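# Two robots place parts bin on bench, empty bin on shelf

## Task

With the connecting door locked (a flow rack through the wall carries items in both directions), set the bin holding parts on the work bench and the empty bin on the flat top of the shelf unit, each with its whole underside resting within the surface's edges and held there by the furniture, not by a robot; then open the grippers and back the robots away, with neither robot toppled or left leaning.

## Robot and tools

Robots: r1 and r2, two identical Hello Robot Stretch 3 units. Each has a differential-drive base (0.33 m long, 0.34 m wide, passive omni wheel at the rear), a lift carriage on a vertical mast, and a telescoping arm that sticks out to the robot's RIGHT side. The base cannot strafe; to move the gripper forward or back you drive the base. Turning in place pivots about the point between the drive wheels, 0.05 m behind the front edge. With arm retracted and wrist folded, a spin sweeps a 0.28 m radius; an unfolded level wrist reaches past that.

Frames: the base frame has its origin on the floor between the drive wheels, x forward, y left, z up. hand_pose is reported in it, at the closed-fingertip contact point; with wrist joints at zero that frame's x is up, y points back along the arm toward the mast, z points to the rear. Odometry frame = base frame at scene start; base_odometry counts wheel rotation only, so slip shows as travel; heading is positive left, -3.142 to 3.142. Each robot reports in its own frames, so relative positions between robots come only from images, lidar_m, wrist_depth_mm and head_depth_mm.

execute_actions(actions, cameras): actions is a list holding one action object or nothing (empty list = just read state and images). The action is keyed "r1"/"r2"; each may hold "base", "joints", and optionally "contact_limits". All listed motions start together.
- base: exactly one of {"translate_m": d}, a relative straight drive in metres from the base's position in the latest reported state, forward positive, range -1 to 1; or {"rotate_rad": d}, a relative spin in radians, counter-clockwise (left) positive, range -3.2 to 3.2.
- joints: absolute targets by name, one number each: lift_m 0 to 1.1 (arm height on mast); arm_m 0 to 0.52 (extension); wrist_yaw_rad -1.345 to 4.42 (0 along the arm, positive toward the robot's front, 3.0 folded over base); wrist_pitch_rad -1.57 to 0.451 (0 level, negative tips fingers down); wrist_roll_rad -2.911 to 2.911 (0 = fingers side by side, level); gripper_m -0.089 to 0.179 (larger = wider; real fingertip gap is 0.007 m less when nearly shut, 0.025 m less wide open, zero under 0.007); head_pan_rad -3.953 to 1.73 (0 forward, positive left, -1.57 looks along the arm); head_tilt_rad -1.53 to 0.419 (negative looks down). Done tolerances: ±0.004 for lift, arm, gripper; ±0.02 yaw, roll, head; ±0.05 pitch.
- contact_limits: {"arm_m": n}, n a motor_effort percent 1 to 100; the arm halts with contact_stop when effort reaches about n (or -n retracting). Smaller is gentler but too small stops instantly; values above the maximum are clipped.
cameras: list of names from r1_/r2_ head_camera, nav_camera, wrist_camera, or "all"; omitted/null = all, [] = none. Any unknown key, name or out-of-range value rejects the whole call. Omitted joints or robots may keep driving toward earlier targets. Actions last at most 15 s. If a result reports a stop, later motion calls in the same reply are skipped.

wait(seconds 0 to 10): commands nothing, returns state and images. zoom_image(camera, region [x0,y0,x1,y1] pixels from top-left, max 504x504): enlarges part of that camera's latest full image. finished_scene(scene): ends the scene irreversibly after the last command is held; the result says if the goal was met.

Result lines: base_status/joint_status give how each commanded motion ended: done (base: wheels turned the commanded amount, slip included), off_target (resting short, maybe still pushing), contact_stop, time_out, torque_fault (after these the old target is dropped). on_its_own covers uncommanded parts; "held at" is the held target, not the position. motor_effort is percent of max, positive toward larger joint values, bracket = peak; readings carry a fixed bias and noise. Positive wheel effort pushes forward. lidar_m: 12 distances in metres, 30-degree sectors, first straight ahead then counter-clockwise (4th left, 7th back, 10th right), plane 0.17 m above floor, 0.15 to 12 m, "-" = nothing; misses glass, thin legs and its own robot, sees the other robot; mast and low lift hide sectors 5, 6, 9, 10 partly. wrist_depth_mm and head_depth_mm: 7x7 grids of median depth (45 to 1000 and 280 to 4000 mm), head grid is in the sideways image. base_tilt in degrees, forward and right positive, with a few degrees fixed bias. turned_by_wheels and turned_by_imu give turn since the previous result.

Speed: base reaches 0.30 m/s and 1.9 rad/s only when stowed (lift_m under 0.30, arm_m under 0.03, wrist_yaw_rad over 2.54); otherwise 0.10 m/s and 0.63 rad/s.

Gripping: command gripper_m below the object width to grip; to release, open at least 0.02 past where contact began. Readings don't confirm a hold; re-squeeze with a new value.

Cautions: never let bases touch each other; once in contact, even millimetres more drive crushes and can end the run. Two robots driven the same distance can differ by up to 2.5 cm per metre, which strains a jointly carried load. Fold or unfold the wrist only with lift_m 0.32 to 0.95, wrist_pitch_rad -0.4, roll near 0; folded, the lift may drop to 0.25. With yaw below -0.4 keep pitch at -0.5 or lower. Lift and arm go slack after a contact_stop (loads may sink); wrist, head and base keep pushing, and a strained wrist servo turns off for 10 s. Pushing with the gripper above about 0.45 m, repeated pushes, driving while hooked on fixed objects, or snagging furniture (especially reversing) can tip the robot: undo in small steps, free the gripper, lower lift to about 0.2. Avoid drops, slips and hard hits; bins must end resting fully on their surfaces with grippers open and robots backed off.

Each tool is called after ">>>" by a JSON object that holds its "op" and its "data".

## Session

>>> {"op": "execute_actions", "data": {"actions": []}}

Scene clock: 0.00 s.
r1.base_odometry: x=+0.000 y=+0.000 heading=+0.000 (m, m, rad; r1's odometry frame)
r1.turned_by_wheels: +0.000 (rad since the last result)
r1.turned_by_imu: +0.000 (rad since the last result)
r1.base_tilt: forward=-0.7 right=+0.9 (deg)
r1.lidar_m: 1.14 1.19 1.00 0.97 1.01 1.39 1.53 1.95 2.95 3.36 1.60 1.18
r1.head_depth_mm: 1082 1080 1078 1069 1075 1063 1077 / 1090 1090 1088 1080 1085 1078 1085 / 1082 1079 1091 1083 1085 1082 1082 / 1087 1089 1085 1080 1081 1079 1082 / 1087 1086 1086 1085 1081 1081 1081 / 1088 1089 1089 1091 1085 1085 1082 / 1090 1091 1088 1087 1082 1083 1082
r1.base_status: not commanded
r1.joint_positions: lift_m=+0.440 arm_m=-0.002 wrist_yaw_rad=+2.986 wrist_pitch_rad=-0.496 wrist_roll_rad=-0.009 gripper_m=+0.037 head_pan_rad=-0.003 head_tilt_rad=-0.020
r1.joint_status: not commanded
r1.motor_effort: left_wheel=+0 right_wheel=+0 lift_m=+29 arm_m=+0 wrist_yaw_rad=+1 wrist_pitch_rad=+7 wrist_roll_rad=+0 gripper_m=+1 head_pan_rad=+0 head_tilt_rad=+2 (%)
r1.hand_pose: x=+0.0120 y=+0.0682 z=+0.4358 quat_wxyz=(+0.226, +0.694, +0.121, +0.673) (m; r1's base frame)
r1.wrist_depth_mm: 914 - 928 944 940 - - / 973 - - - - - - / - - - - - - - / 844 863 872 881 881 869 910 / 706 727 - 728 764 753 743 / 623 620 - 640 - 641 645 / 557 567 - 579 565 572 562
r2.base_odometry: x=+0.000 y=+0.000 heading=+0.000 (m, m, rad; r2's odometry frame)
r2.turned_by_wheels: +0.000 (rad since the last result)
r2.turned_by_imu: +0.000 (rad since the last result)
r2.base_tilt: forward=-0.4 right=+2.1 (deg)
r2.lidar_m: 1.83 1.07 1.14 0.96 0.96 1.09 1.62 1.61 1.83 3.06 3.37 1.54
r2.head_depth_mm: 1978 3144 3591 3645 3636 1679 1624 / 1969 3137 3442 3590 3612 2901 2010 / 1963 3103 3461 3402 3461 2931 1993 / 1936 3089 3247 3276 3310 2970 2016 / 1959 3018 3170 3158 3190 3001 2011 / 1926 2999 2993 3022 3096 3042 2027 / 1896 2925 2980 3000 3020 2984 2032
r2.base_status: not commanded
r2.joint_positions: lift_m=+0.579 arm_m=+0.000 wrist_yaw_rad=+3.091 wrist_pitch_rad=-0.607 wrist_roll_rad=-0.009 gripper_m=+0.037 head_pan_rad=+0.018 head_tilt_rad=-0.002
r2.joint_status: not commanded
r2.motor_effort: left_wheel=+1 right_wheel=+0 lift_m=+31 arm_m=+0 wrist_yaw_rad=+1 wrist_pitch_rad=+5 wrist_roll_rad=+0 gripper_m=+0 head_pan_rad=+0 head_tilt_rad=+3 (%)
r2.hand_pose: x=-0.0113 y=+0.0518 z=+0.5518 quat_wxyz=(+0.228, +0.676, +0.195, +0.673) (m; r2's base frame)
r2.wrist_depth_mm: 758 - 927 - - - - / 813 876 - - - - - / 888 965 - - - - - / 965 - - - - - - / 871 845 871 874 862 851 837 / 750 756 - 742 768 766 757 / 665 671 - 673 660 671 662
pictures: r1_head_camera (sideways: a quarter turn clockwise sets it upright), r1_nav_camera (sideways: a quarter turn counterclockwise sets it upright), r1_wrist_camera, r2_head_camera (sideways: a quarter turn clockwise sets it upright), r2_nav_camera (sideways: a quarter turn counterclockwise sets it upright), r2_wrist_camera
Images, in order (width x height): r1_head_camera 896x504, r1_nav_camera 672x504, r1_wrist_camera 644x364, r2_head_camera 896x504, r2_nav_camera 672x504, r2_wrist_camera 644x364.

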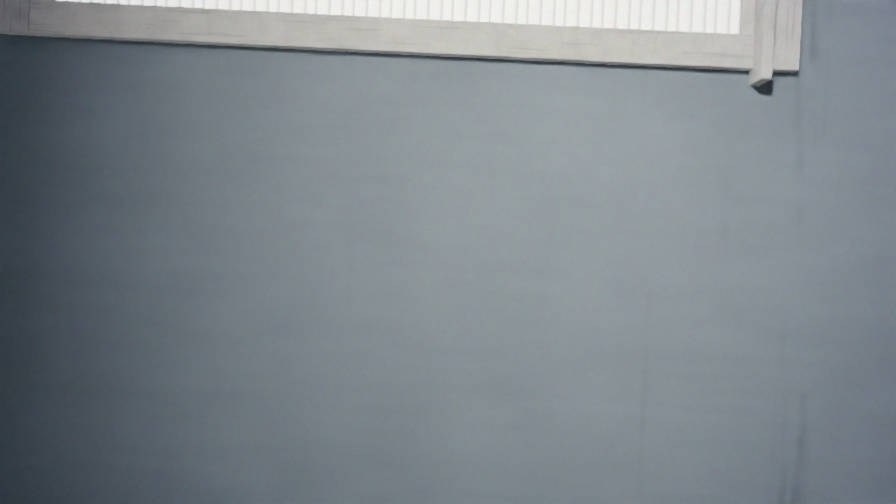

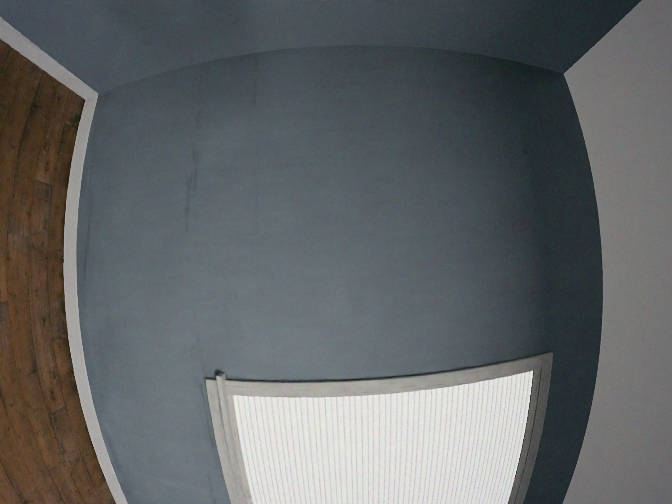

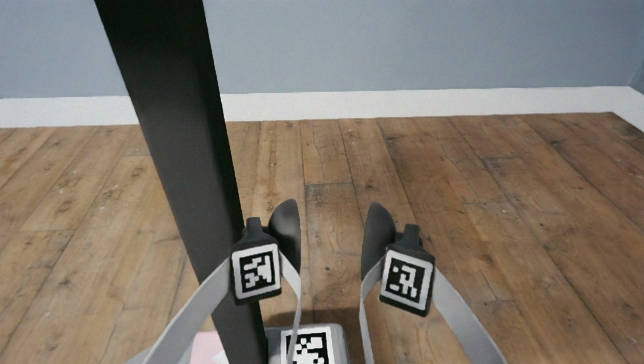

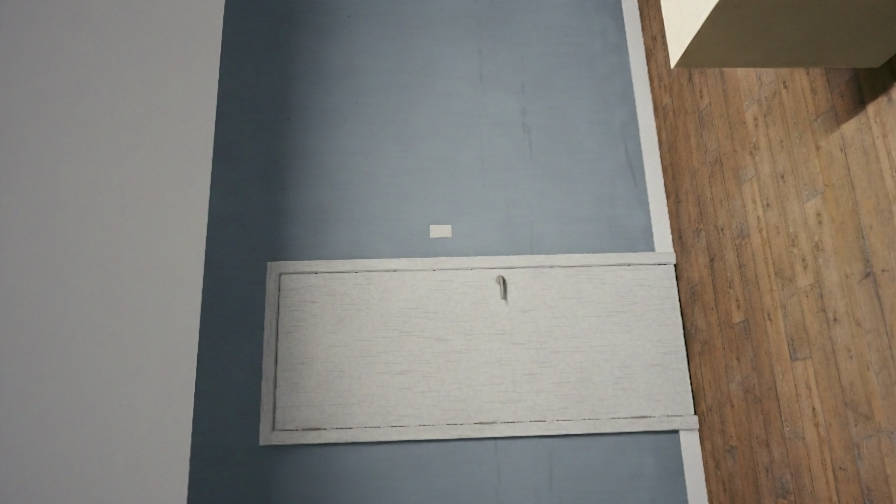

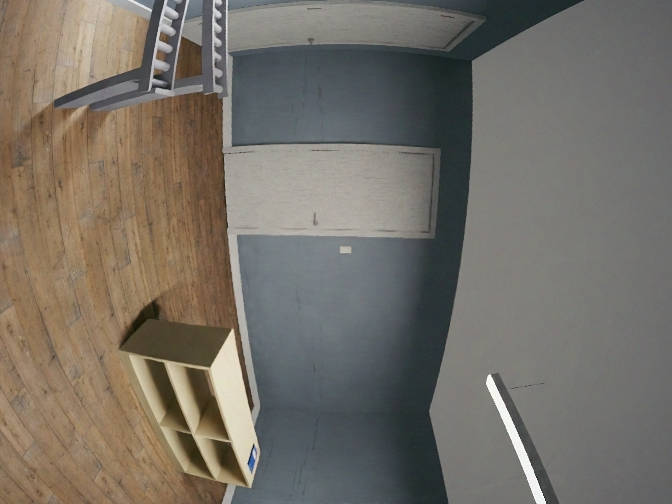

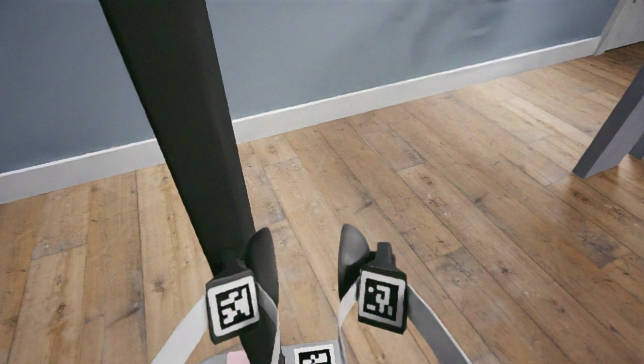

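>>> {"op": "execute_actions", "data": {"actions": [{"r1":{"joints":{"head_pan_rad":-2.6,"head_tilt_rad":-0.5}},"r2":{"joints":{"head_pan_rad":0.6,"head_tilt_rad":-0.5}}}], "cameras": ["r1_head_camera","r1_nav_camera","r2_head_camera","r2_nav_camera"]}}

>>> {"op": "execute_actions", "data": {"actions": [{"r1":{"joints":{"head_pan_rad":-1.3,"head_tilt_rad":-0.5}},"r2":{"joints":{"head_pan_rad":-1.2,"head_tilt_rad":-0.5}}}], "cameras": ["r1_head_camera","r1_nav_camera","r2_head_camera","r2_nav_camera"]}}

Scene clock: 1.90 s.
r1.base_odometry: x=+0.000 y=+0.000 heading=+0.000 (m, m, rad; r1's odometry frame)
r1.turned_by_wheels: +0.000 (rad since the last result)
r1.turned_by_imu: +0.000 (rad since the last result)
r1.base_tilt: forward=-0.7 right=+1.0 (deg)
r1.lidar_m: 1.14 1.19 1.00 0.97 1.01 1.40 1.54 1.95 2.95 3.37 1.60 1.18
r1.head_depth_mm: 3022 3234 3536 2938 2081 1632 1325 / 3249 3481 3704 2881 2085 1611 1318 / 3461 3614 2574 2745 2041 1600 1313 / 3652 3868 2139 2680 2034 1590 1302 / 3911 - 2273 2819 2031 1578 1298 / - - 3439 2773 2000 1585 1292 / 3557 3741 3753 2721 1973 1543 1290
r1.base_status: not commanded
r1.joint_positions: lift_m=+0.440 arm_m=-0.002 wrist_yaw_rad=+2.986 wrist_pitch_rad=-0.496 wrist_roll_rad=-0.009 gripper_m=+0.037 head_pan_rad=-2.593 head_tilt_rad=-0.494
r1.joint_status: all done
r1.motor_effort: left_wheel=+0(0) right_wheel=+0(0) lift_m=+29(29) arm_m=+0(0) wrist_yaw_rad=+0(2) wrist_pitch_rad=+7(7) wrist_roll_rad=+0(0) gripper_m=+0(0) head_pan_rad=-2(27) head_tilt_rad=-2(33) (%)
r1.hand_pose: x=+0.0120 y=+0.0682 z=+0.4358 quat_wxyz=(+0.226, +0.694, +0.121, +0.673) (m; r1's base frame)
r1.wrist_depth_mm: 866 - 926 947 965 981 - / 974 - - - - - - / - - - - - - - / 852 846 874 861 867 882 885 / 714 717 - 731 772 755 740 / 622 634 - 642 - 639 652 / 554 562 - 577 558 569 574
r2.base_odometry: x=+0.000 y=+0.000 heading=+0.000 (m, m, rad; r2's odometry frame)
r2.turned_by_wheels: +0.000 (rad since the last result)
r2.turned_by_imu: +0.000 (rad since the last result)
r2.base_tilt: forward=-0.6 right=+1.9 (deg)
r2.lidar_m: 1.82 1.07 1.14 0.96 0.96 1.09 1.62 1.62 1.83 3.04 3.37 1.54
r2.head_depth_mm: 2553 2808 3100 2527 1889 1494 1246 / 2618 2897 3155 2531 1904 1506 1245 / 2714 2969 3235 2467 1845 1512 1252 / 2760 2922 3202 1423 1529 1518 1255 / 2157 2297 2311 1487 1903 1532 1262 / 1729 1829 1831 1537 1907 1533 1267 / 1443 1518 1612 1546 1702 1539 1268
r2.base_status: not commanded
r2.joint_positions: lift_m=+0.579 arm_m=+0.000 wrist_yaw_rad=+3.091 wrist_pitch_rad=-0.607 wrist_roll_rad=-0.009 gripper_m=+0.037 head_pan_rad=+0.593 head_tilt_rad=-0.493
r2.joint_status: all done
r2.motor_effort: left_wheel=+1(0) right_wheel=+0(0) lift_m=+31(31) arm_m=+0(0) wrist_yaw_rad=+1(1) wrist_pitch_rad=+5(5) wrist_roll_rad=+0(0) gripper_m=+0(0) head_pan_rad=+6(50) head_tilt_rad=-4(42) (%)
r2.hand_pose: x=-0.0113 y=+0.0518 z=+0.5518 quat_wxyz=(+0.228, +0.676, +0.195, +0.673) (m; r2's base frame)
r2.wrist_depth_mm: 742 - 922 - - - - / 817 874 - - - - - / 883 917 - - - - - / 918 - - - - - - / 852 862 899 860 852 844 840 / 780 759 - 744 748 775 744 / 661 666 - 679 675 679 673
pictures: r1_head_camera (sideways: a quarter turn clockwise sets it upright), r1_nav_camera (sideways: a quarter turn counterclockwise sets it upright), r2_head_camera (sideways: a quarter turn clockwise sets it upright), r2_nav_camera (sideways: a quarter turn counterclockwise sets it upright)
camera_calibration (this result's frames):
r1_head_camera: T_world_to_cam=[[0.376105, 0.284866, -0.881701, 1.1632], [0.51912, -0.852984, -0.0541483, 0.0682278], [-0.767502, -0.437343, -0.468691, 0.574461], [0, 0, 0, 1]] pos_world=[-0.0320037, -0.0219223, 1.29853]
r1_nav_camera: T_world_to_cam=[[-0.429741, -0.236523, 0.871424, -1.0868], [-0.537891, 0.842217, -0.0366641, 0.100102], [-0.725256, -0.484487, -0.489159, 0.590575], [0, 0, 0, 1]] pos_world=[0.0151191, -0.0552352, 1.23962]
r2_head_camera: T_world_to_cam=[[-0.432226, -0.26478, -0.862017, 1.14722], [-0.56797, 0.82242, 0.0321699, -0.0377074], [0.700422, 0.503504, -0.505858, 0.611434], [0, 0, 0, 1]] pos_world=[0.0461813, 0.0269134, 1.29944]
r2_nav_camera: T_world_to_cam=[[0.412302, 0.31838, 0.853605, -1.07378], [0.552369, -0.832454, 0.0436896, -0.00669516], [0.724497, 0.453491, -0.519086, 0.625745], [0, 0, 0, 1]] pos_world=[-0.00693117, 0.0525257, 1.24169]
Images, in order (width x height): r1_head_camera 896x504, r1_nav_camera 672x504, r2_head_camera 896x504, r2_nav_camera 672x504.

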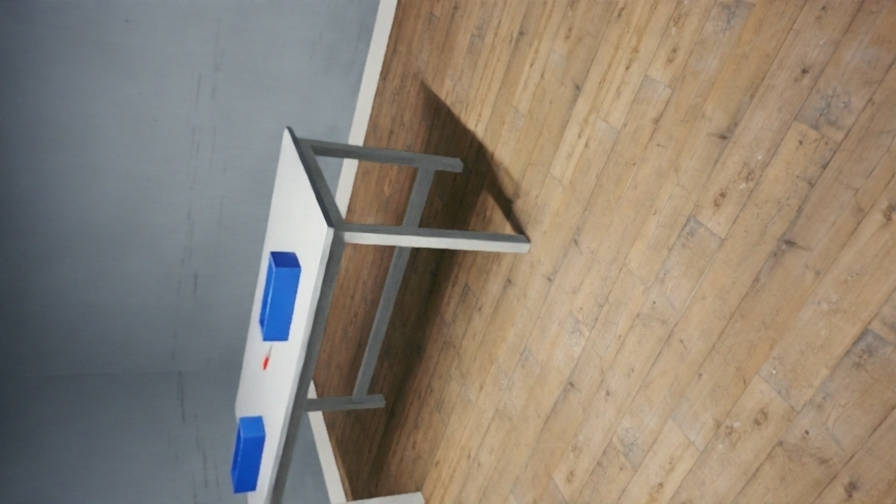

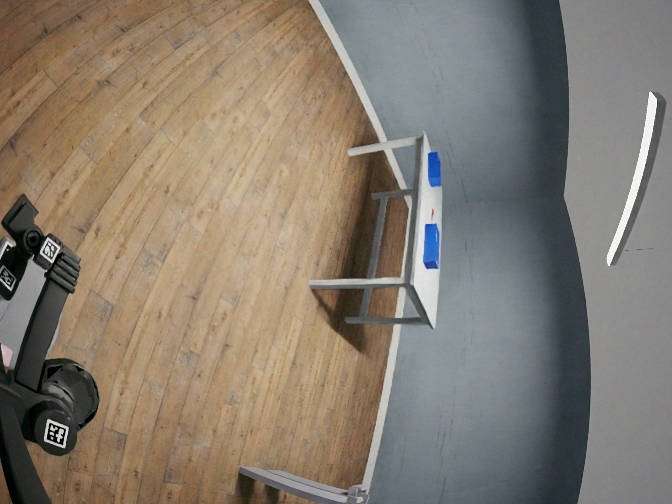

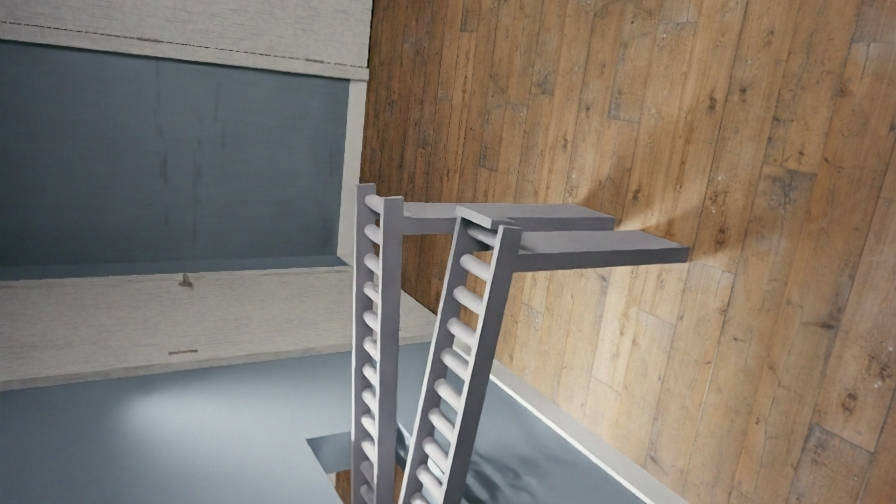

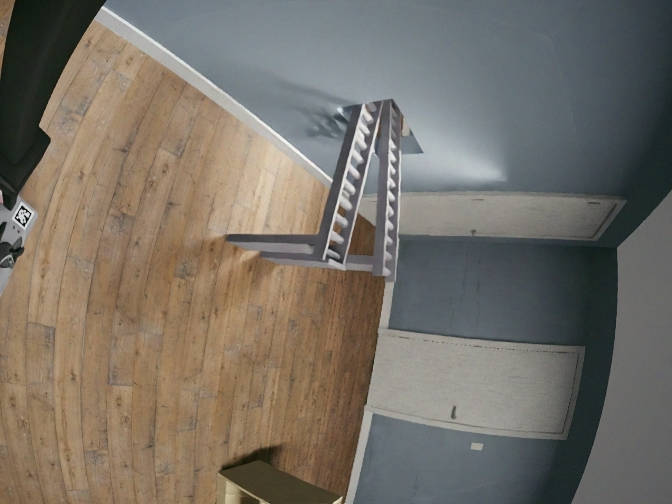

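Scene clock: 3.30 s.
r1.base_odometry: x=+0.000 y=+0.000 heading=+0.000 (m, m, rad; r1's odometry frame)
r1.turned_by_wheels: +0.000 (rad since the last result)
r1.turned_by_imu: +0.000 (rad since the last result)
r1.base_tilt: forward=-0.7 right=+0.9 (deg)
r1.lidar_m: 1.14 1.19 1.00 0.97 1.01 1.40 1.54 1.95 2.96 3.36 1.60 1.18
r1.head_depth_mm: 2731 2870 3164 2996 2081 1634 1324 / 2753 2967 3262 2922 2084 1610 1321 / 2875 3091 3328 2902 2066 1609 1318 / 2913 3142 3427 2829 2034 1591 1317 / 2459 2654 2920 2765 2052 1589 1301 / 2006 2129 2295 2410 2017 1573 1285 / 1677 1753 1877 1974 1921 1553 1286
r1.base_status: not commanded
r1.joint_positions: lift_m=+0.440 arm_m=-0.002 wrist_yaw_rad=+2.986 wrist_pitch_rad=-0.496 wrist_roll_rad=-0.009 gripper_m=+0.037 head_pan_rad=-1.307 head_tilt_rad=-0.494
r1.joint_status: all done
r1.motor_effort: left_wheel=-1(0) right_wheel=+0(1) lift_m=+29(30) arm_m=+0(0) wrist_yaw_rad=+1(1) wrist_pitch_rad=+7(7) wrist_roll_rad=+0(0) gripper_m=+1(1) head_pan_rad=+3(29) head_tilt_rad=-3(1) (%)
r1.hand_pose: x=+0.0120 y=+0.0682 z=+0.4358 quat_wxyz=(+0.226, +0.694, +0.121, +0.673) (m; r1's base frame)
r1.wrist_depth_mm: 878 - 939 952 943 978 - / 966 - - - - - - / - - - - - - - / 839 853 882 865 871 898 886 / 715 726 - 722 767 755 757 / 625 626 - 641 - 643 652 / 548 561 - 576 564 569 574
r2.base_odometry: x=+0.000 y=+0.000 heading=+0.000 (m, m, rad; r2's odometry frame)
r2.turned_by_wheels: +0.000 (rad since the last result)
r2.turned_by_imu: +0.000 (rad since the last result)
r2.base_tilt: forward=-0.5 right=+1.9 (deg)
r2.lidar_m: 1.82 1.08 1.14 0.96 0.96 1.09 1.62 1.61 1.83 3.03 3.36 1.54
r2.head_depth_mm: 2809 3094 3354 2531 1889 1501 1241 / 2857 3120 3390 2523 1891 1503 1243 / 2879 3135 3394 2557 1910 1513 1255 / 2855 3213 3415 2579 1912 1512 1248 / 2912 3198 3528 2593 1913 1533 1257 / 2926 3173 3498 2648 1924 1538 1262 / 2874 3222 3554 2671 1957 1543 1266
r2.base_status: not commanded
r2.joint_positions: lift_m=+0.579 arm_m=+0.000 wrist_yaw_rad=+3.091 wrist_pitch_rad=-0.607 wrist_roll_rad=-0.009 gripper_m=+0.037 head_pan_rad=-1.193 head_tilt_rad=-0.494
r2.joint_status: all done
r2.motor_effort: left_wheel=+0(0) right_wheel=+0(1) lift_m=+31(31) arm_m=+0(0) wrist_yaw_rad=+0(1) wrist_pitch_rad=+5(5) wrist_roll_rad=+0(0) gripper_m=+0(1) head_pan_rad=-5(63) head_tilt_rad=-4(5) (%)
r2.hand_pose: x=-0.0113 y=+0.0518 z=+0.5518 quat_wxyz=(+0.228, +0.676, +0.195, +0.673) (m; r2's base frame)
r2.wrist_depth_mm: 763 - 937 - - - - / 799 875 - - - - - / 904 984 - - - - - / 926 - - - - - - / 875 892 894 860 869 857 864 / 748 743 - 763 778 755 746 / 669 669 - 680 650 671 665
pictures: r1_head_camera (sideways: a quarter turn clockwise sets it upright), r1_nav_camera (sideways: a quarter turn counterclockwise sets it upright), r2_head_camera (sideways: a quarter turn clockwise sets it upright), r2_nav_camera (sideways: a quarter turn counterclockwise sets it upright)
camera_calibration (this result's frames):
r1_head_camera: T_world_to_cam=[[-0.167537, 0.441159, -0.881652, 1.16645], [0.964598, 0.258106, -0.0541485, 0.0655106], [0.203672, -0.859512, -0.468783, 0.568656], [0, 0, 0, 1]] pos_world=[0.0164134, -0.0427327, 1.29853]
r1_nav_camera: T_world_to_cam=[[0.106054, -0.479023, 0.871372, -1.09], [-0.95955, -0.279139, -0.0366662, 0.102677], [0.260798, -0.832237, -0.48925, 0.584679], [0, 0, 0, 1]] pos_world=[0.0616394, -0.00688302, 1.23962]
r2_head_camera: T_world_to_cam=[[-0.166741, 0.479125, -0.861764, 1.14527], [0.924577, 0.379634, 0.0321757, -0.0468195], [0.342571, -0.791402, -0.506289, 0.614177], [0, 0, 0, 1]] pos_world=[0.0238527, -0.0448951, 1.29941]
r2_nav_camera: T_world_to_cam=[[0.223354, -0.471078, 0.853345, -1.07229], [-0.931041, -0.362288, 0.0436931, 0.00234919], [0.288574, -0.804259, -0.519512, 0.628959], [0, 0, 0, 1]] pos_world=[0.0601851, 0.00156561, 1.24168]
Images, in order (width x height): r1_head_camera 896x504, r1_nav_camera 672x504, r2_head_camera 896x504, r2_nav_camera 672x504.

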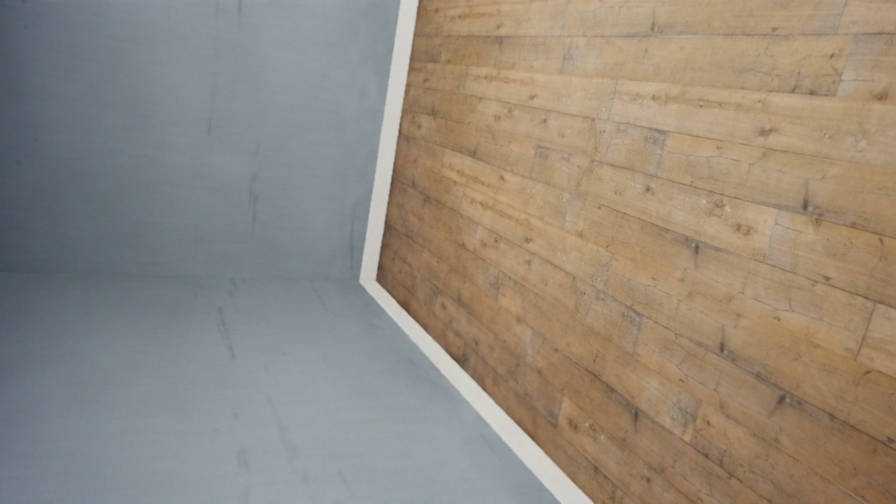

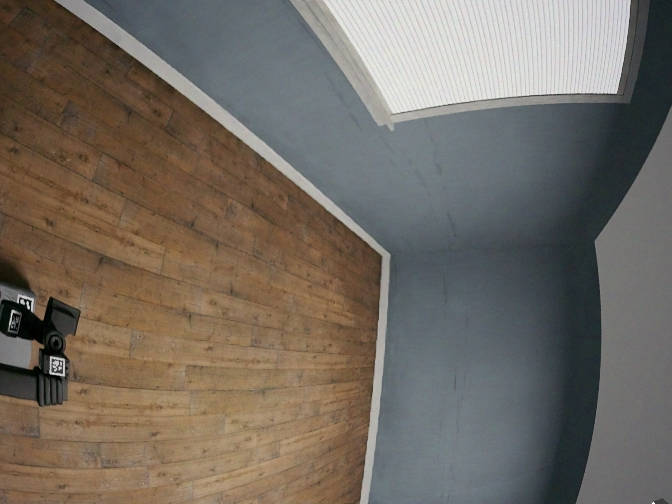

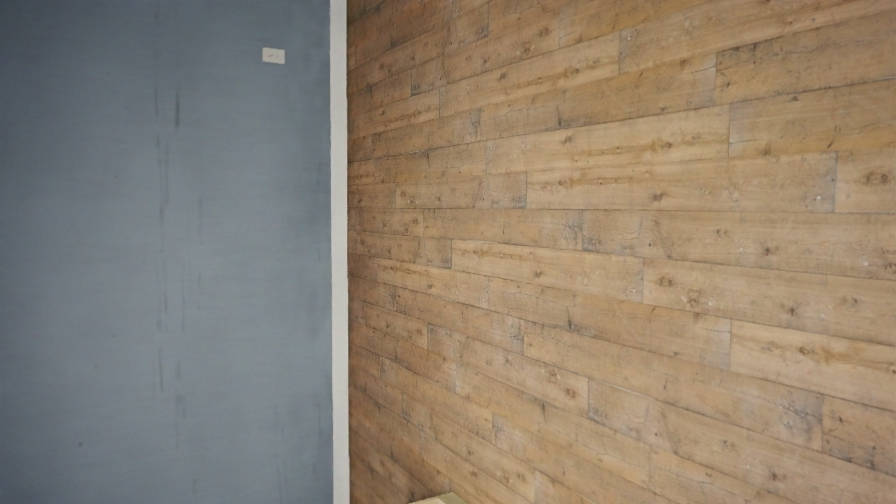

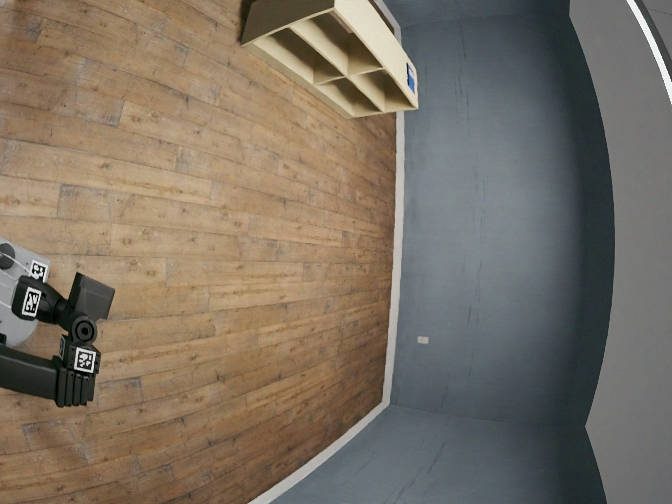

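>>> {"op": "execute_actions", "data": {"actions": [{"r1":{"joints":{"head_pan_rad":-3.5,"head_tilt_rad":-0.45,"lift_m":0.27}},"r2":{"joints":{"head_pan_rad":-0.5,"head_tilt_rad":-0.5}}}], "cameras": ["r1_head_camera","r2_head_camera"]}}

>>> {"op": "execute_actions", "data": {"actions": [{"r1":{"base":{"rotate_rad":-2.43},"joints":{"head_pan_rad":0}}}], "cameras": []}}

>>> {"op": "execute_actions", "data": {"actions": [{"r1":{"base":{"translate_m":1.0}}}], "cameras": []}}

>>> {"op": "execute_actions", "data": {"actions": [{"r1":{"base":{"translate_m":0.5},"joints":{"head_tilt_rad":-0.7,"head_pan_rad":0.1}}}], "cameras": ["r1_head_camera","r1_nav_camera"]}}

Scene clock: 6.80 s.
r1.base_odometry: x=+0.000 y=+0.000 heading=+0.000 (m, m, rad; r1's odometry frame)
r1.turned_by_wheels: +0.000 (rad since the last result)
r1.turned_by_imu: -0.001 (rad since the last result)
r1.base_tilt: forward=-0.7 right=+0.9 (deg)
r1.lidar_m: 1.14 1.19 1.00 0.97 1.01 1.40 1.54 1.95 2.96 3.36 1.60 1.18
r1.head_depth_mm: 1381 1419 1457 1501 1539 1578 1365 / 1633 1684 1744 1805 1863 1671 1347 / 2011 2090 2174 2166 2117 1663 1349 / 2537 2681 2785 2704 2128 1622 1343 / 3115 3301 3630 1723 1954 1633 1327 / 3038 3244 3447 2939 2093 1620 1326 / 2948 3114 3391 2988 2101 1604 1318
r1.base_status: not commanded
r1.joint_positions: lift_m=+0.270 arm_m=-0.002 wrist_yaw_rad=+2.986 wrist_pitch_rad=-0.497 wrist_roll_rad=-0.009 gripper_m=+0.037 head_pan_rad=-3.493 head_tilt_rad=-0.458
r1.joint_status: all done
r1.motor_effort: left_wheel=+0(0) right_wheel=+0(1) lift_m=+22(27) arm_m=+1(1) wrist_yaw_rad=+1(1) wrist_pitch_rad=+8(8) wrist_roll_rad=+0(0) gripper_m=+1(1) head_pan_rad=-2(29) head_tilt_rad=+5(10) (%)
r1.hand_pose: x=+0.0120 y=+0.0681 z=+0.2656 quat_wxyz=(+0.227, +0.694, +0.121, +0.673) (m; r1's base frame)
r1.wrist_depth_mm: 880 - 931 944 966 971 - / 905 883 938 953 949 975 - / 721 729 726 732 756 750 761 / 592 591 601 613 613 613 620 / 505 525 - 531 521 517 527 / - - - - - 448 456 / - - - - 394 396 395
r2.base_odometry: x=+0.000 y=+0.000 heading=+0.000 (m, m, rad; r2's odometry frame)
r2.turned_by_wheels: +0.000 (rad since the last result)
r2.turned_by_imu: +0.000 (rad since the last result)
r2.base_tilt: forward=-0.7 right=+2.0 (deg)
r2.lidar_m: 1.83 1.07 1.14 0.96 0.96 1.09 1.62 1.62 1.83 3.06 3.36 1.54
r2.head_depth_mm: 3098 3370 3533 2547 1881 1491 1232 / 3329 3711 2542 2542 1901 1502 1241 / 3584 3941 2257 2288 1922 1510 1241 / 3900 - 2240 2174 1915 1519 1256 / 3591 3930 3912 1825 1894 1528 1259 / 3331 3551 3687 2296 1929 1535 1259 / 3006 3208 3439 2640 1943 1523 1259
r2.base_status: not commanded
r2.joint_positions: lift_m=+0.579 arm_m=+0.000 wrist_yaw_rad=+3.091 wrist_pitch_rad=-0.607 wrist_roll_rad=-0.009 gripper_m=+0.037 head_pan_rad=-0.507 head_tilt_rad=-0.494
r2.joint_status: all done
r2.motor_effort: left_wheel=+0(0) right_wheel=+0(1) lift_m=+31(31) arm_m=+0(0) wrist_yaw_rad=+1(0) wrist_pitch_rad=+5(5) wrist_roll_rad=+0(0) gripper_m=+0(0) head_pan_rad=+5(56) head_tilt_rad=-5(4) (%)
r2.hand_pose: x=-0.0113 y=+0.0518 z=+0.5518 quat_wxyz=(+0.228, +0.676, +0.195, +0.673) (m; r2's base frame)
r2.wrist_depth_mm: 743 - 914 - - - - / 810 893 - - - - - / 904 962 - - - - - / 947 - - - - - - / 836 889 870 846 855 866 881 / 749 757 - 753 746 747 747 / 684 680 - 697 666 676 649
pictures: r1_head_camera (sideways: a quarter turn clockwise sets it upright), r2_head_camera (sideways: a quarter turn clockwise sets it upright)
camera_calibration (this result's frames):
r1_head_camera: T_world_to_cam=[[0.426887, -0.106549, -0.898006, 1.18416], [-0.34734, -0.936181, -0.0540374, 0.0733714], [-0.834939, 0.334981, -0.436652, 0.533181], [0, 0, 0, 1]] pos_world=[-0.0348431, 0.0162537, 1.30016]
r2_head_camera: T_world_to_cam=[[-0.432434, 0.265338, -0.86174, 1.14686], [0.475354, 0.879206, 0.0321762, -0.0440799], [0.766185, -0.395717, -0.506328, 0.611644], [0, 0, 0, 1]] pos_world=[0.0482645, -0.0235132, 1.29941]
Images, in order (width x height): r1_head_camera 896x504, r2_head_camera 896x504.

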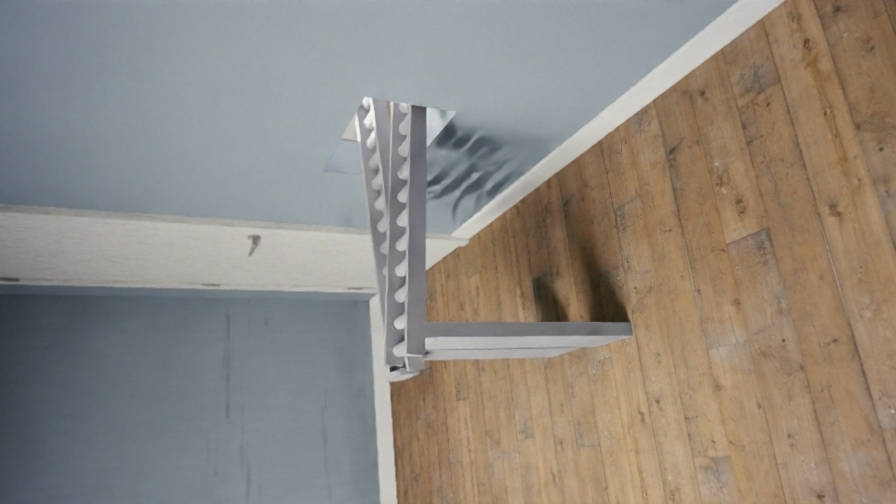

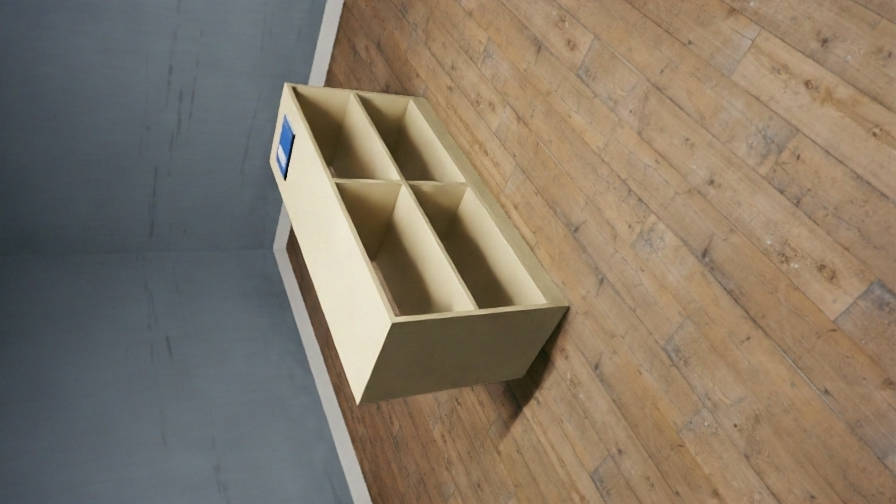

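Scene clock: 9.47 s.
r1.base_odometry: x=+0.000 y=+0.000 heading=-2.430 (m, m, rad; r1's odometry frame)
r1.turned_by_wheels: -2.430 (rad since the last result)
r1.turned_by_imu: -2.400 (rad since the last result)
r1.base_tilt: forward=-0.7 right=+0.9 (deg)
r1.lidar_m: 1.95 3.37 2.54 1.37 1.15 1.14 1.16 0.97 0.97 1.09 1.54 2.53
r1.head_depth_mm: 3241 3433 3533 2990 2196 1679 1358 / 3502 3721 2384 2793 2185 1675 1365 / 3789 - 2223 2911 2165 1664 1344 / - - 2860 3036 2139 1637 1340 / 3722 - - 3026 2127 1643 1334 / 3419 3621 3772 2984 2120 1622 1332 / 3122 3400 3552 2944 2079 1604 1315
r1.base_status: done
r1.joint_positions: lift_m=+0.270 arm_m=-0.002 wrist_yaw_rad=+2.986 wrist_pitch_rad=-0.497 wrist_roll_rad=-0.009 gripper_m=+0.037 head_pan_rad=-0.007 head_tilt_rad=-0.457
r1.joint_status: all done
r1.motor_effort: left_wheel=+1(11) right_wheel=-1(7) lift_m=+22(22) arm_m=+0(0) wrist_yaw_rad=+1(1) wrist_pitch_rad=+7(7) wrist_roll_rad=+0(0) gripper_m=+1(1) head_pan_rad=+3(29) head_tilt_rad=+4(5) (%)
r1.hand_pose: x=+0.0120 y=+0.0681 z=+0.2656 quat_wxyz=(+0.227, +0.694, +0.121, +0.673) (m; r1's base frame)
r1.wrist_depth_mm: 891 - - - - - - / 877 905 966 990 955 976 - / 733 728 730 751 742 742 769 / 591 595 599 606 615 618 627 / 505 526 - 525 521 525 523 / - - - - - 450 452 / - - - - 396 395 397
r2.base_odometry: x=+0.000 y=+0.000 heading=+0.000 (m, m, rad; r2's odometry frame)
r2.turned_by_wheels: +0.000 (rad since the last result)
r2.turned_by_imu: +0.000 (rad since the last result)
r2.base_tilt: forward=-0.6 right=+2.1 (deg)
r2.lidar_m: 1.82 1.08 1.14 0.96 0.96 1.08 1.62 1.61 1.84 3.05 3.36 1.53
r2.head_depth_mm: 3067 3326 3455 2545 1886 1492 1243 / 3315 3588 2551 2558 1892 1498 1245 / 3584 3925 2247 2318 1898 1519 1248 / 3830 - 2255 2193 1914 1513 1251 / 3578 3922 3912 1836 1905 1516 1263 / 3237 3544 3709 2284 1953 1531 1264 / 2977 3200 3436 2635 1949 1541 1263
r2.base_status: not commanded
r2.joint_positions: lift_m=+0.579 arm_m=+0.000 wrist_yaw_rad=+3.091 wrist_pitch_rad=-0.607 wrist_roll_rad=-0.009 gripper_m=+0.037 head_pan_rad=-0.507 head_tilt_rad=-0.494
r2.joint_status: not commanded
r2.motor_effort: left_wheel=+1(0) right_wheel=+1(1) lift_m=+31(31) arm_m=+0(0) wrist_yaw_rad=+1(0) wrist_pitch_rad=+5(5) wrist_roll_rad=+0(0) gripper_m=+0(0) head_pan_rad=+5(5) head_tilt_rad=-4(4) (%)
r2.hand_pose: x=-0.0113 y=+0.0518 z=+0.5518 quat_wxyz=(+0.228, +0.676, +0.195, +0.673) (m; r2's base frame)
r2.wrist_depth_mm: 771 - 909 - - - - / 808 900 - - - - - / 899 967 - - - - - / 950 - - - - - - / 855 854 877 853 875 869 862 / 755 752 - 742 784 765 745 / 670 679 - 694 659 673 675
pictures: none
No camera images: the call's "cameras" was empty. Leave "cameras" out to get every camera's image.

Scene clock: 14.47 s.
r1.base_odometry: x=-0.757 y=-0.653 heading=-2.430 (m, m, rad; r1's odometry frame)
r1.turned_by_wheels: +0.000 (rad since the last result)
r1.turned_by_imu: -0.002 (rad since the last result)
r1.base_tilt: forward=-0.7 right=+1.0 (deg)
r1.lidar_m: 1.77 1.98 2.68 2.27 1.90 1.89 1.97 1.65 1.64 1.24 2.90 0.99
r1.head_depth_mm: 2635 2738 2887 1331 1057 1585 1374 / 2775 2958 3146 1231 1942 1666 1305 / 3011 3220 3331 1259 2084 1662 1345 / 3243 3467 3518 1367 2138 1645 1344 / 2968 3231 2226 2416 2130 1640 1341 / 2759 2943 1860 2666 2096 1615 1336 / 2540 2686 2735 2614 2098 1626 1315
r1.base_status: done
r1.joint_positions: lift_m=+0.270 arm_m=-0.002 wrist_yaw_rad=+2.986 wrist_pitch_rad=-0.497 wrist_roll_rad=-0.009 gripper_m=+0.037 head_pan_rad=-0.007 head_tilt_rad=-0.457
r1.joint_status: not commanded
r1.motor_effort: left_wheel=+1(10) right_wheel=-1(4) lift_m=+22(22) arm_m=+0(1) wrist_yaw_rad=+0(0) wrist_pitch_rad=+7(7) wrist_roll_rad=-1(0) gripper_m=+0(1) head_pan_rad=+3(3) head_tilt_rad=+4(4) (%)
r1.hand_pose: x=+0.0120 y=+0.0681 z=+0.2656 quat_wxyz=(+0.227, +0.694, +0.121, +0.673) (m; r1's base frame)
r1.wrist_depth_mm: - - - - - - - / 933 912 947 947 967 991 - / 720 724 742 754 752 749 762 / 601 588 604 600 616 621 624 / 499 517 - 525 531 521 529 / - - - - - 455 451 / - - - - 392 396 398
r2.base_odometry: x=+0.000 y=+0.000 heading=+0.000 (m, m, rad; r2's odometry frame)
r2.turned_by_wheels: +0.000 (rad since the last result)
r2.turned_by_imu: +0.000 (rad since the last result)
r2.base_tilt: forward=-0.7 right=+2.1 (deg)
r2.lidar_m: 1.82 1.07 1.14 0.96 0.96 1.09 1.62 1.61 1.83 3.05 3.36 1.53
r2.head_depth_mm: 3063 3297 3525 2539 1886 1493 1244 / 3347 3686 2566 2546 1887 1493 1248 / 3582 3945 2253 2311 1906 1506 1249 / 3854 - 2287 2199 1928 1522 1254 / 3565 3821 3932 1843 1913 1525 1262 / 3244 3502 3715 2281 1937 1549 1258 / 2976 3170 3426 2646 1947 1535 1265
r2.base_status: not commanded
r2.joint_positions: lift_m=+0.579 arm_m=+0.000 wrist_yaw_rad=+3.091 wrist_pitch_rad=-0.607 wrist_roll_rad=-0.009 gripper_m=+0.037 head_pan_rad=-0.507 head_tilt_rad=-0.494
r2.joint_status: not commanded
r2.motor_effort: left_wheel=+0(1) right_wheel=+0(0) lift_m=+31(31) arm_m=+0(0) wrist_yaw_rad=+0(0) wrist_pitch_rad=+5(5) wrist_roll_rad=+0(0) gripper_m=+0(0) head_pan_rad=+5(5) head_tilt_rad=-4(3) (%)
r2.hand_pose: x=-0.0113 y=+0.0518 z=+0.5518 quat_wxyz=(+0.228, +0.676, +0.195, +0.673) (m; r2's base frame)
r2.wrist_depth_mm: 747 - 922 - - - - / 809 859 - - - - - / 860 - - - - - - / 945 - - - - - - / 856 865 890 850 855 858 861 / 742 755 - 736 761 748 743 / 684 675 - 688 663 657 668
pictures: none
No camera images: the call's "cameras" was empty. Leave "cameras" out to get every camera's image.

Scene clock: 17.87 s.
r1.base_odometry: x=-1.136 y=-0.980 heading=-2.430 (m, m, rad; r1's odometry frame)
r1.turned_by_wheels: +0.000 (rad since the last result)
r1.turned_by_imu: -0.001 (rad since the last result)
r1.base_tilt: forward=-0.7 right=+0.9 (deg)
r1.lidar_m: 1.35 1.51 2.35 2.64 2.27 2.27 2.37 1.99 1.38 1.50 2.51 0.55
r1.head_depth_mm: 2410 2570 1179 804 733 1391 1189 / 2615 2802 1163 834 1537 1384 1192 / 2782 2945 1144 887 1654 1383 1181 / 2634 1710 1136 971 1653 1374 1178 / 2425 2505 1126 1993 1641 1363 1176 / 2242 2350 1230 2027 1631 1345 1166 / 2093 2243 1540 1869 1614 1345 1162
r1.base_status: done
r1.joint_positions: lift_m=+0.270 arm_m=-0.002 wrist_yaw_rad=+2.986 wrist_pitch_rad=-0.497 wrist_roll_rad=-0.009 gripper_m=+0.037 head_pan_rad=+0.093 head_tilt_rad=-0.692
r1.joint_status: all done
r1.motor_effort: left_wheel=+1(10) right_wheel=-1(6) lift_m=+22(22) arm_m=+0(0) wrist_yaw_rad=+1(0) wrist_pitch_rad=+7(7) wrist_roll_rad=+0(0) gripper_m=+1(1) head_pan_rad=+3(10) head_tilt_rad=-4(24) (%)
r1.hand_pose: x=+0.0120 y=+0.0681 z=+0.2656 quat_wxyz=(+0.227, +0.694, +0.121, +0.673) (m; r1's base frame)
r1.wrist_depth_mm: - - - - - - - / 942 915 946 930 968 989 - / 731 725 724 733 748 741 754 / 595 597 605 597 598 626 620 / 509 524 - 536 545 520 524 / - - - - - 451 455 / - - - - 389 396 400
r2.base_odometry: x=+0.000 y=+0.000 heading=+0.000 (m, m, rad; r2's odometry frame)
r2.turned_by_wheels: +0.000 (rad since the last result)
r2.turned_by_imu: +0.000 (rad since the last result)
r2.base_tilt: forward=-0.5 right=+2.2 (deg)
r2.lidar_m: 1.82 1.07 1.14 0.96 0.96 1.09 1.62 1.61 1.83 3.05 3.38 1.54
r2.head_depth_mm: 3108 3300 3605 2539 1904 1488 1242 / 3270 3665 2576 2555 1879 1504 1241 / 3605 - 2258 2312 1893 1517 1251 / 3918 - 2254 2196 1906 1522 1252 / 3582 3911 3950 1821 1917 1525 1251 / 3262 3503 3720 2287 1926 1538 1271 / 2983 3240 3460 2652 1929 1541 1278
r2.base_status: not commanded
r2.joint_positions: lift_m=+0.579 arm_m=+0.000 wrist_yaw_rad=+3.091 wrist_pitch_rad=-0.607 wrist_roll_rad=-0.009 gripper_m=+0.037 head_pan_rad=-0.507 head_tilt_rad=-0.494
r2.joint_status: not commanded
r2.motor_effort: left_wheel=+0(0) right_wheel=+0(0) lift_m=+31(31) arm_m=+0(0) wrist_yaw_rad=+1(0) wrist_pitch_rad=+5(5) wrist_roll_rad=+0(0) gripper_m=-1(1) head_pan_rad=+5(6) head_tilt_rad=-4(3) (%)
r2.hand_pose: x=-0.0113 y=+0.0518 z=+0.5518 quat_wxyz=(+0.228, +0.676, +0.195, +0.673) (m; r2's base frame)
r2.wrist_depth_mm: 742 - 917 - - - - / 832 868 - - - - - / 907 934 - - - - - / 938 - - - - - - / 860 871 890 866 861 881 873 / 769 738 - 744 773 739 758 / 681 670 - 684 675 675 667
pictures: r1_head_camera (sideways: a quarter turn clockwise sets it upright), r1_nav_camera (sideways: a quarter turn counterclockwise sets it upright)
camera_calibration (this result's frames):
r1_head_camera: T_world_to_cam=[[-0.626825, -0.105452, -0.771991, 1.02627], [-0.101231, 0.993423, -0.0535039, 0.071159], [0.772556, 0.0446116, -0.633377, 0.779327], [0, 0, 0, 1]] pos_world=[0.0484237, 0.0027645, 1.28969]
r1_nav_camera: T_world_to_cam=[[0.651285, 0.0382074, 0.757871, -0.945351], [0.104598, -0.993718, -0.03979, 0.100242], [0.75159, 0.105186, -0.65119, 0.792366], [0, 0, 0, 1]] pos_world=[0.00967366, 0.0523861, 1.23642]
Images, in order (width x height): r1_head_camera 896x504, r1_nav_camera 672x504.

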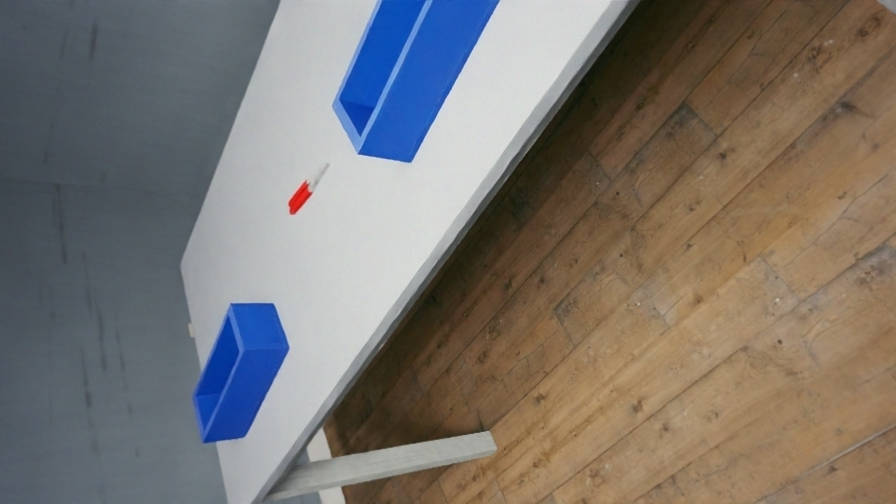

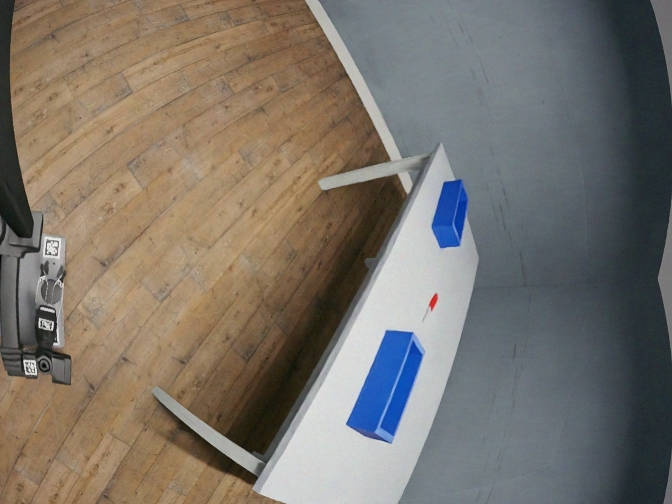

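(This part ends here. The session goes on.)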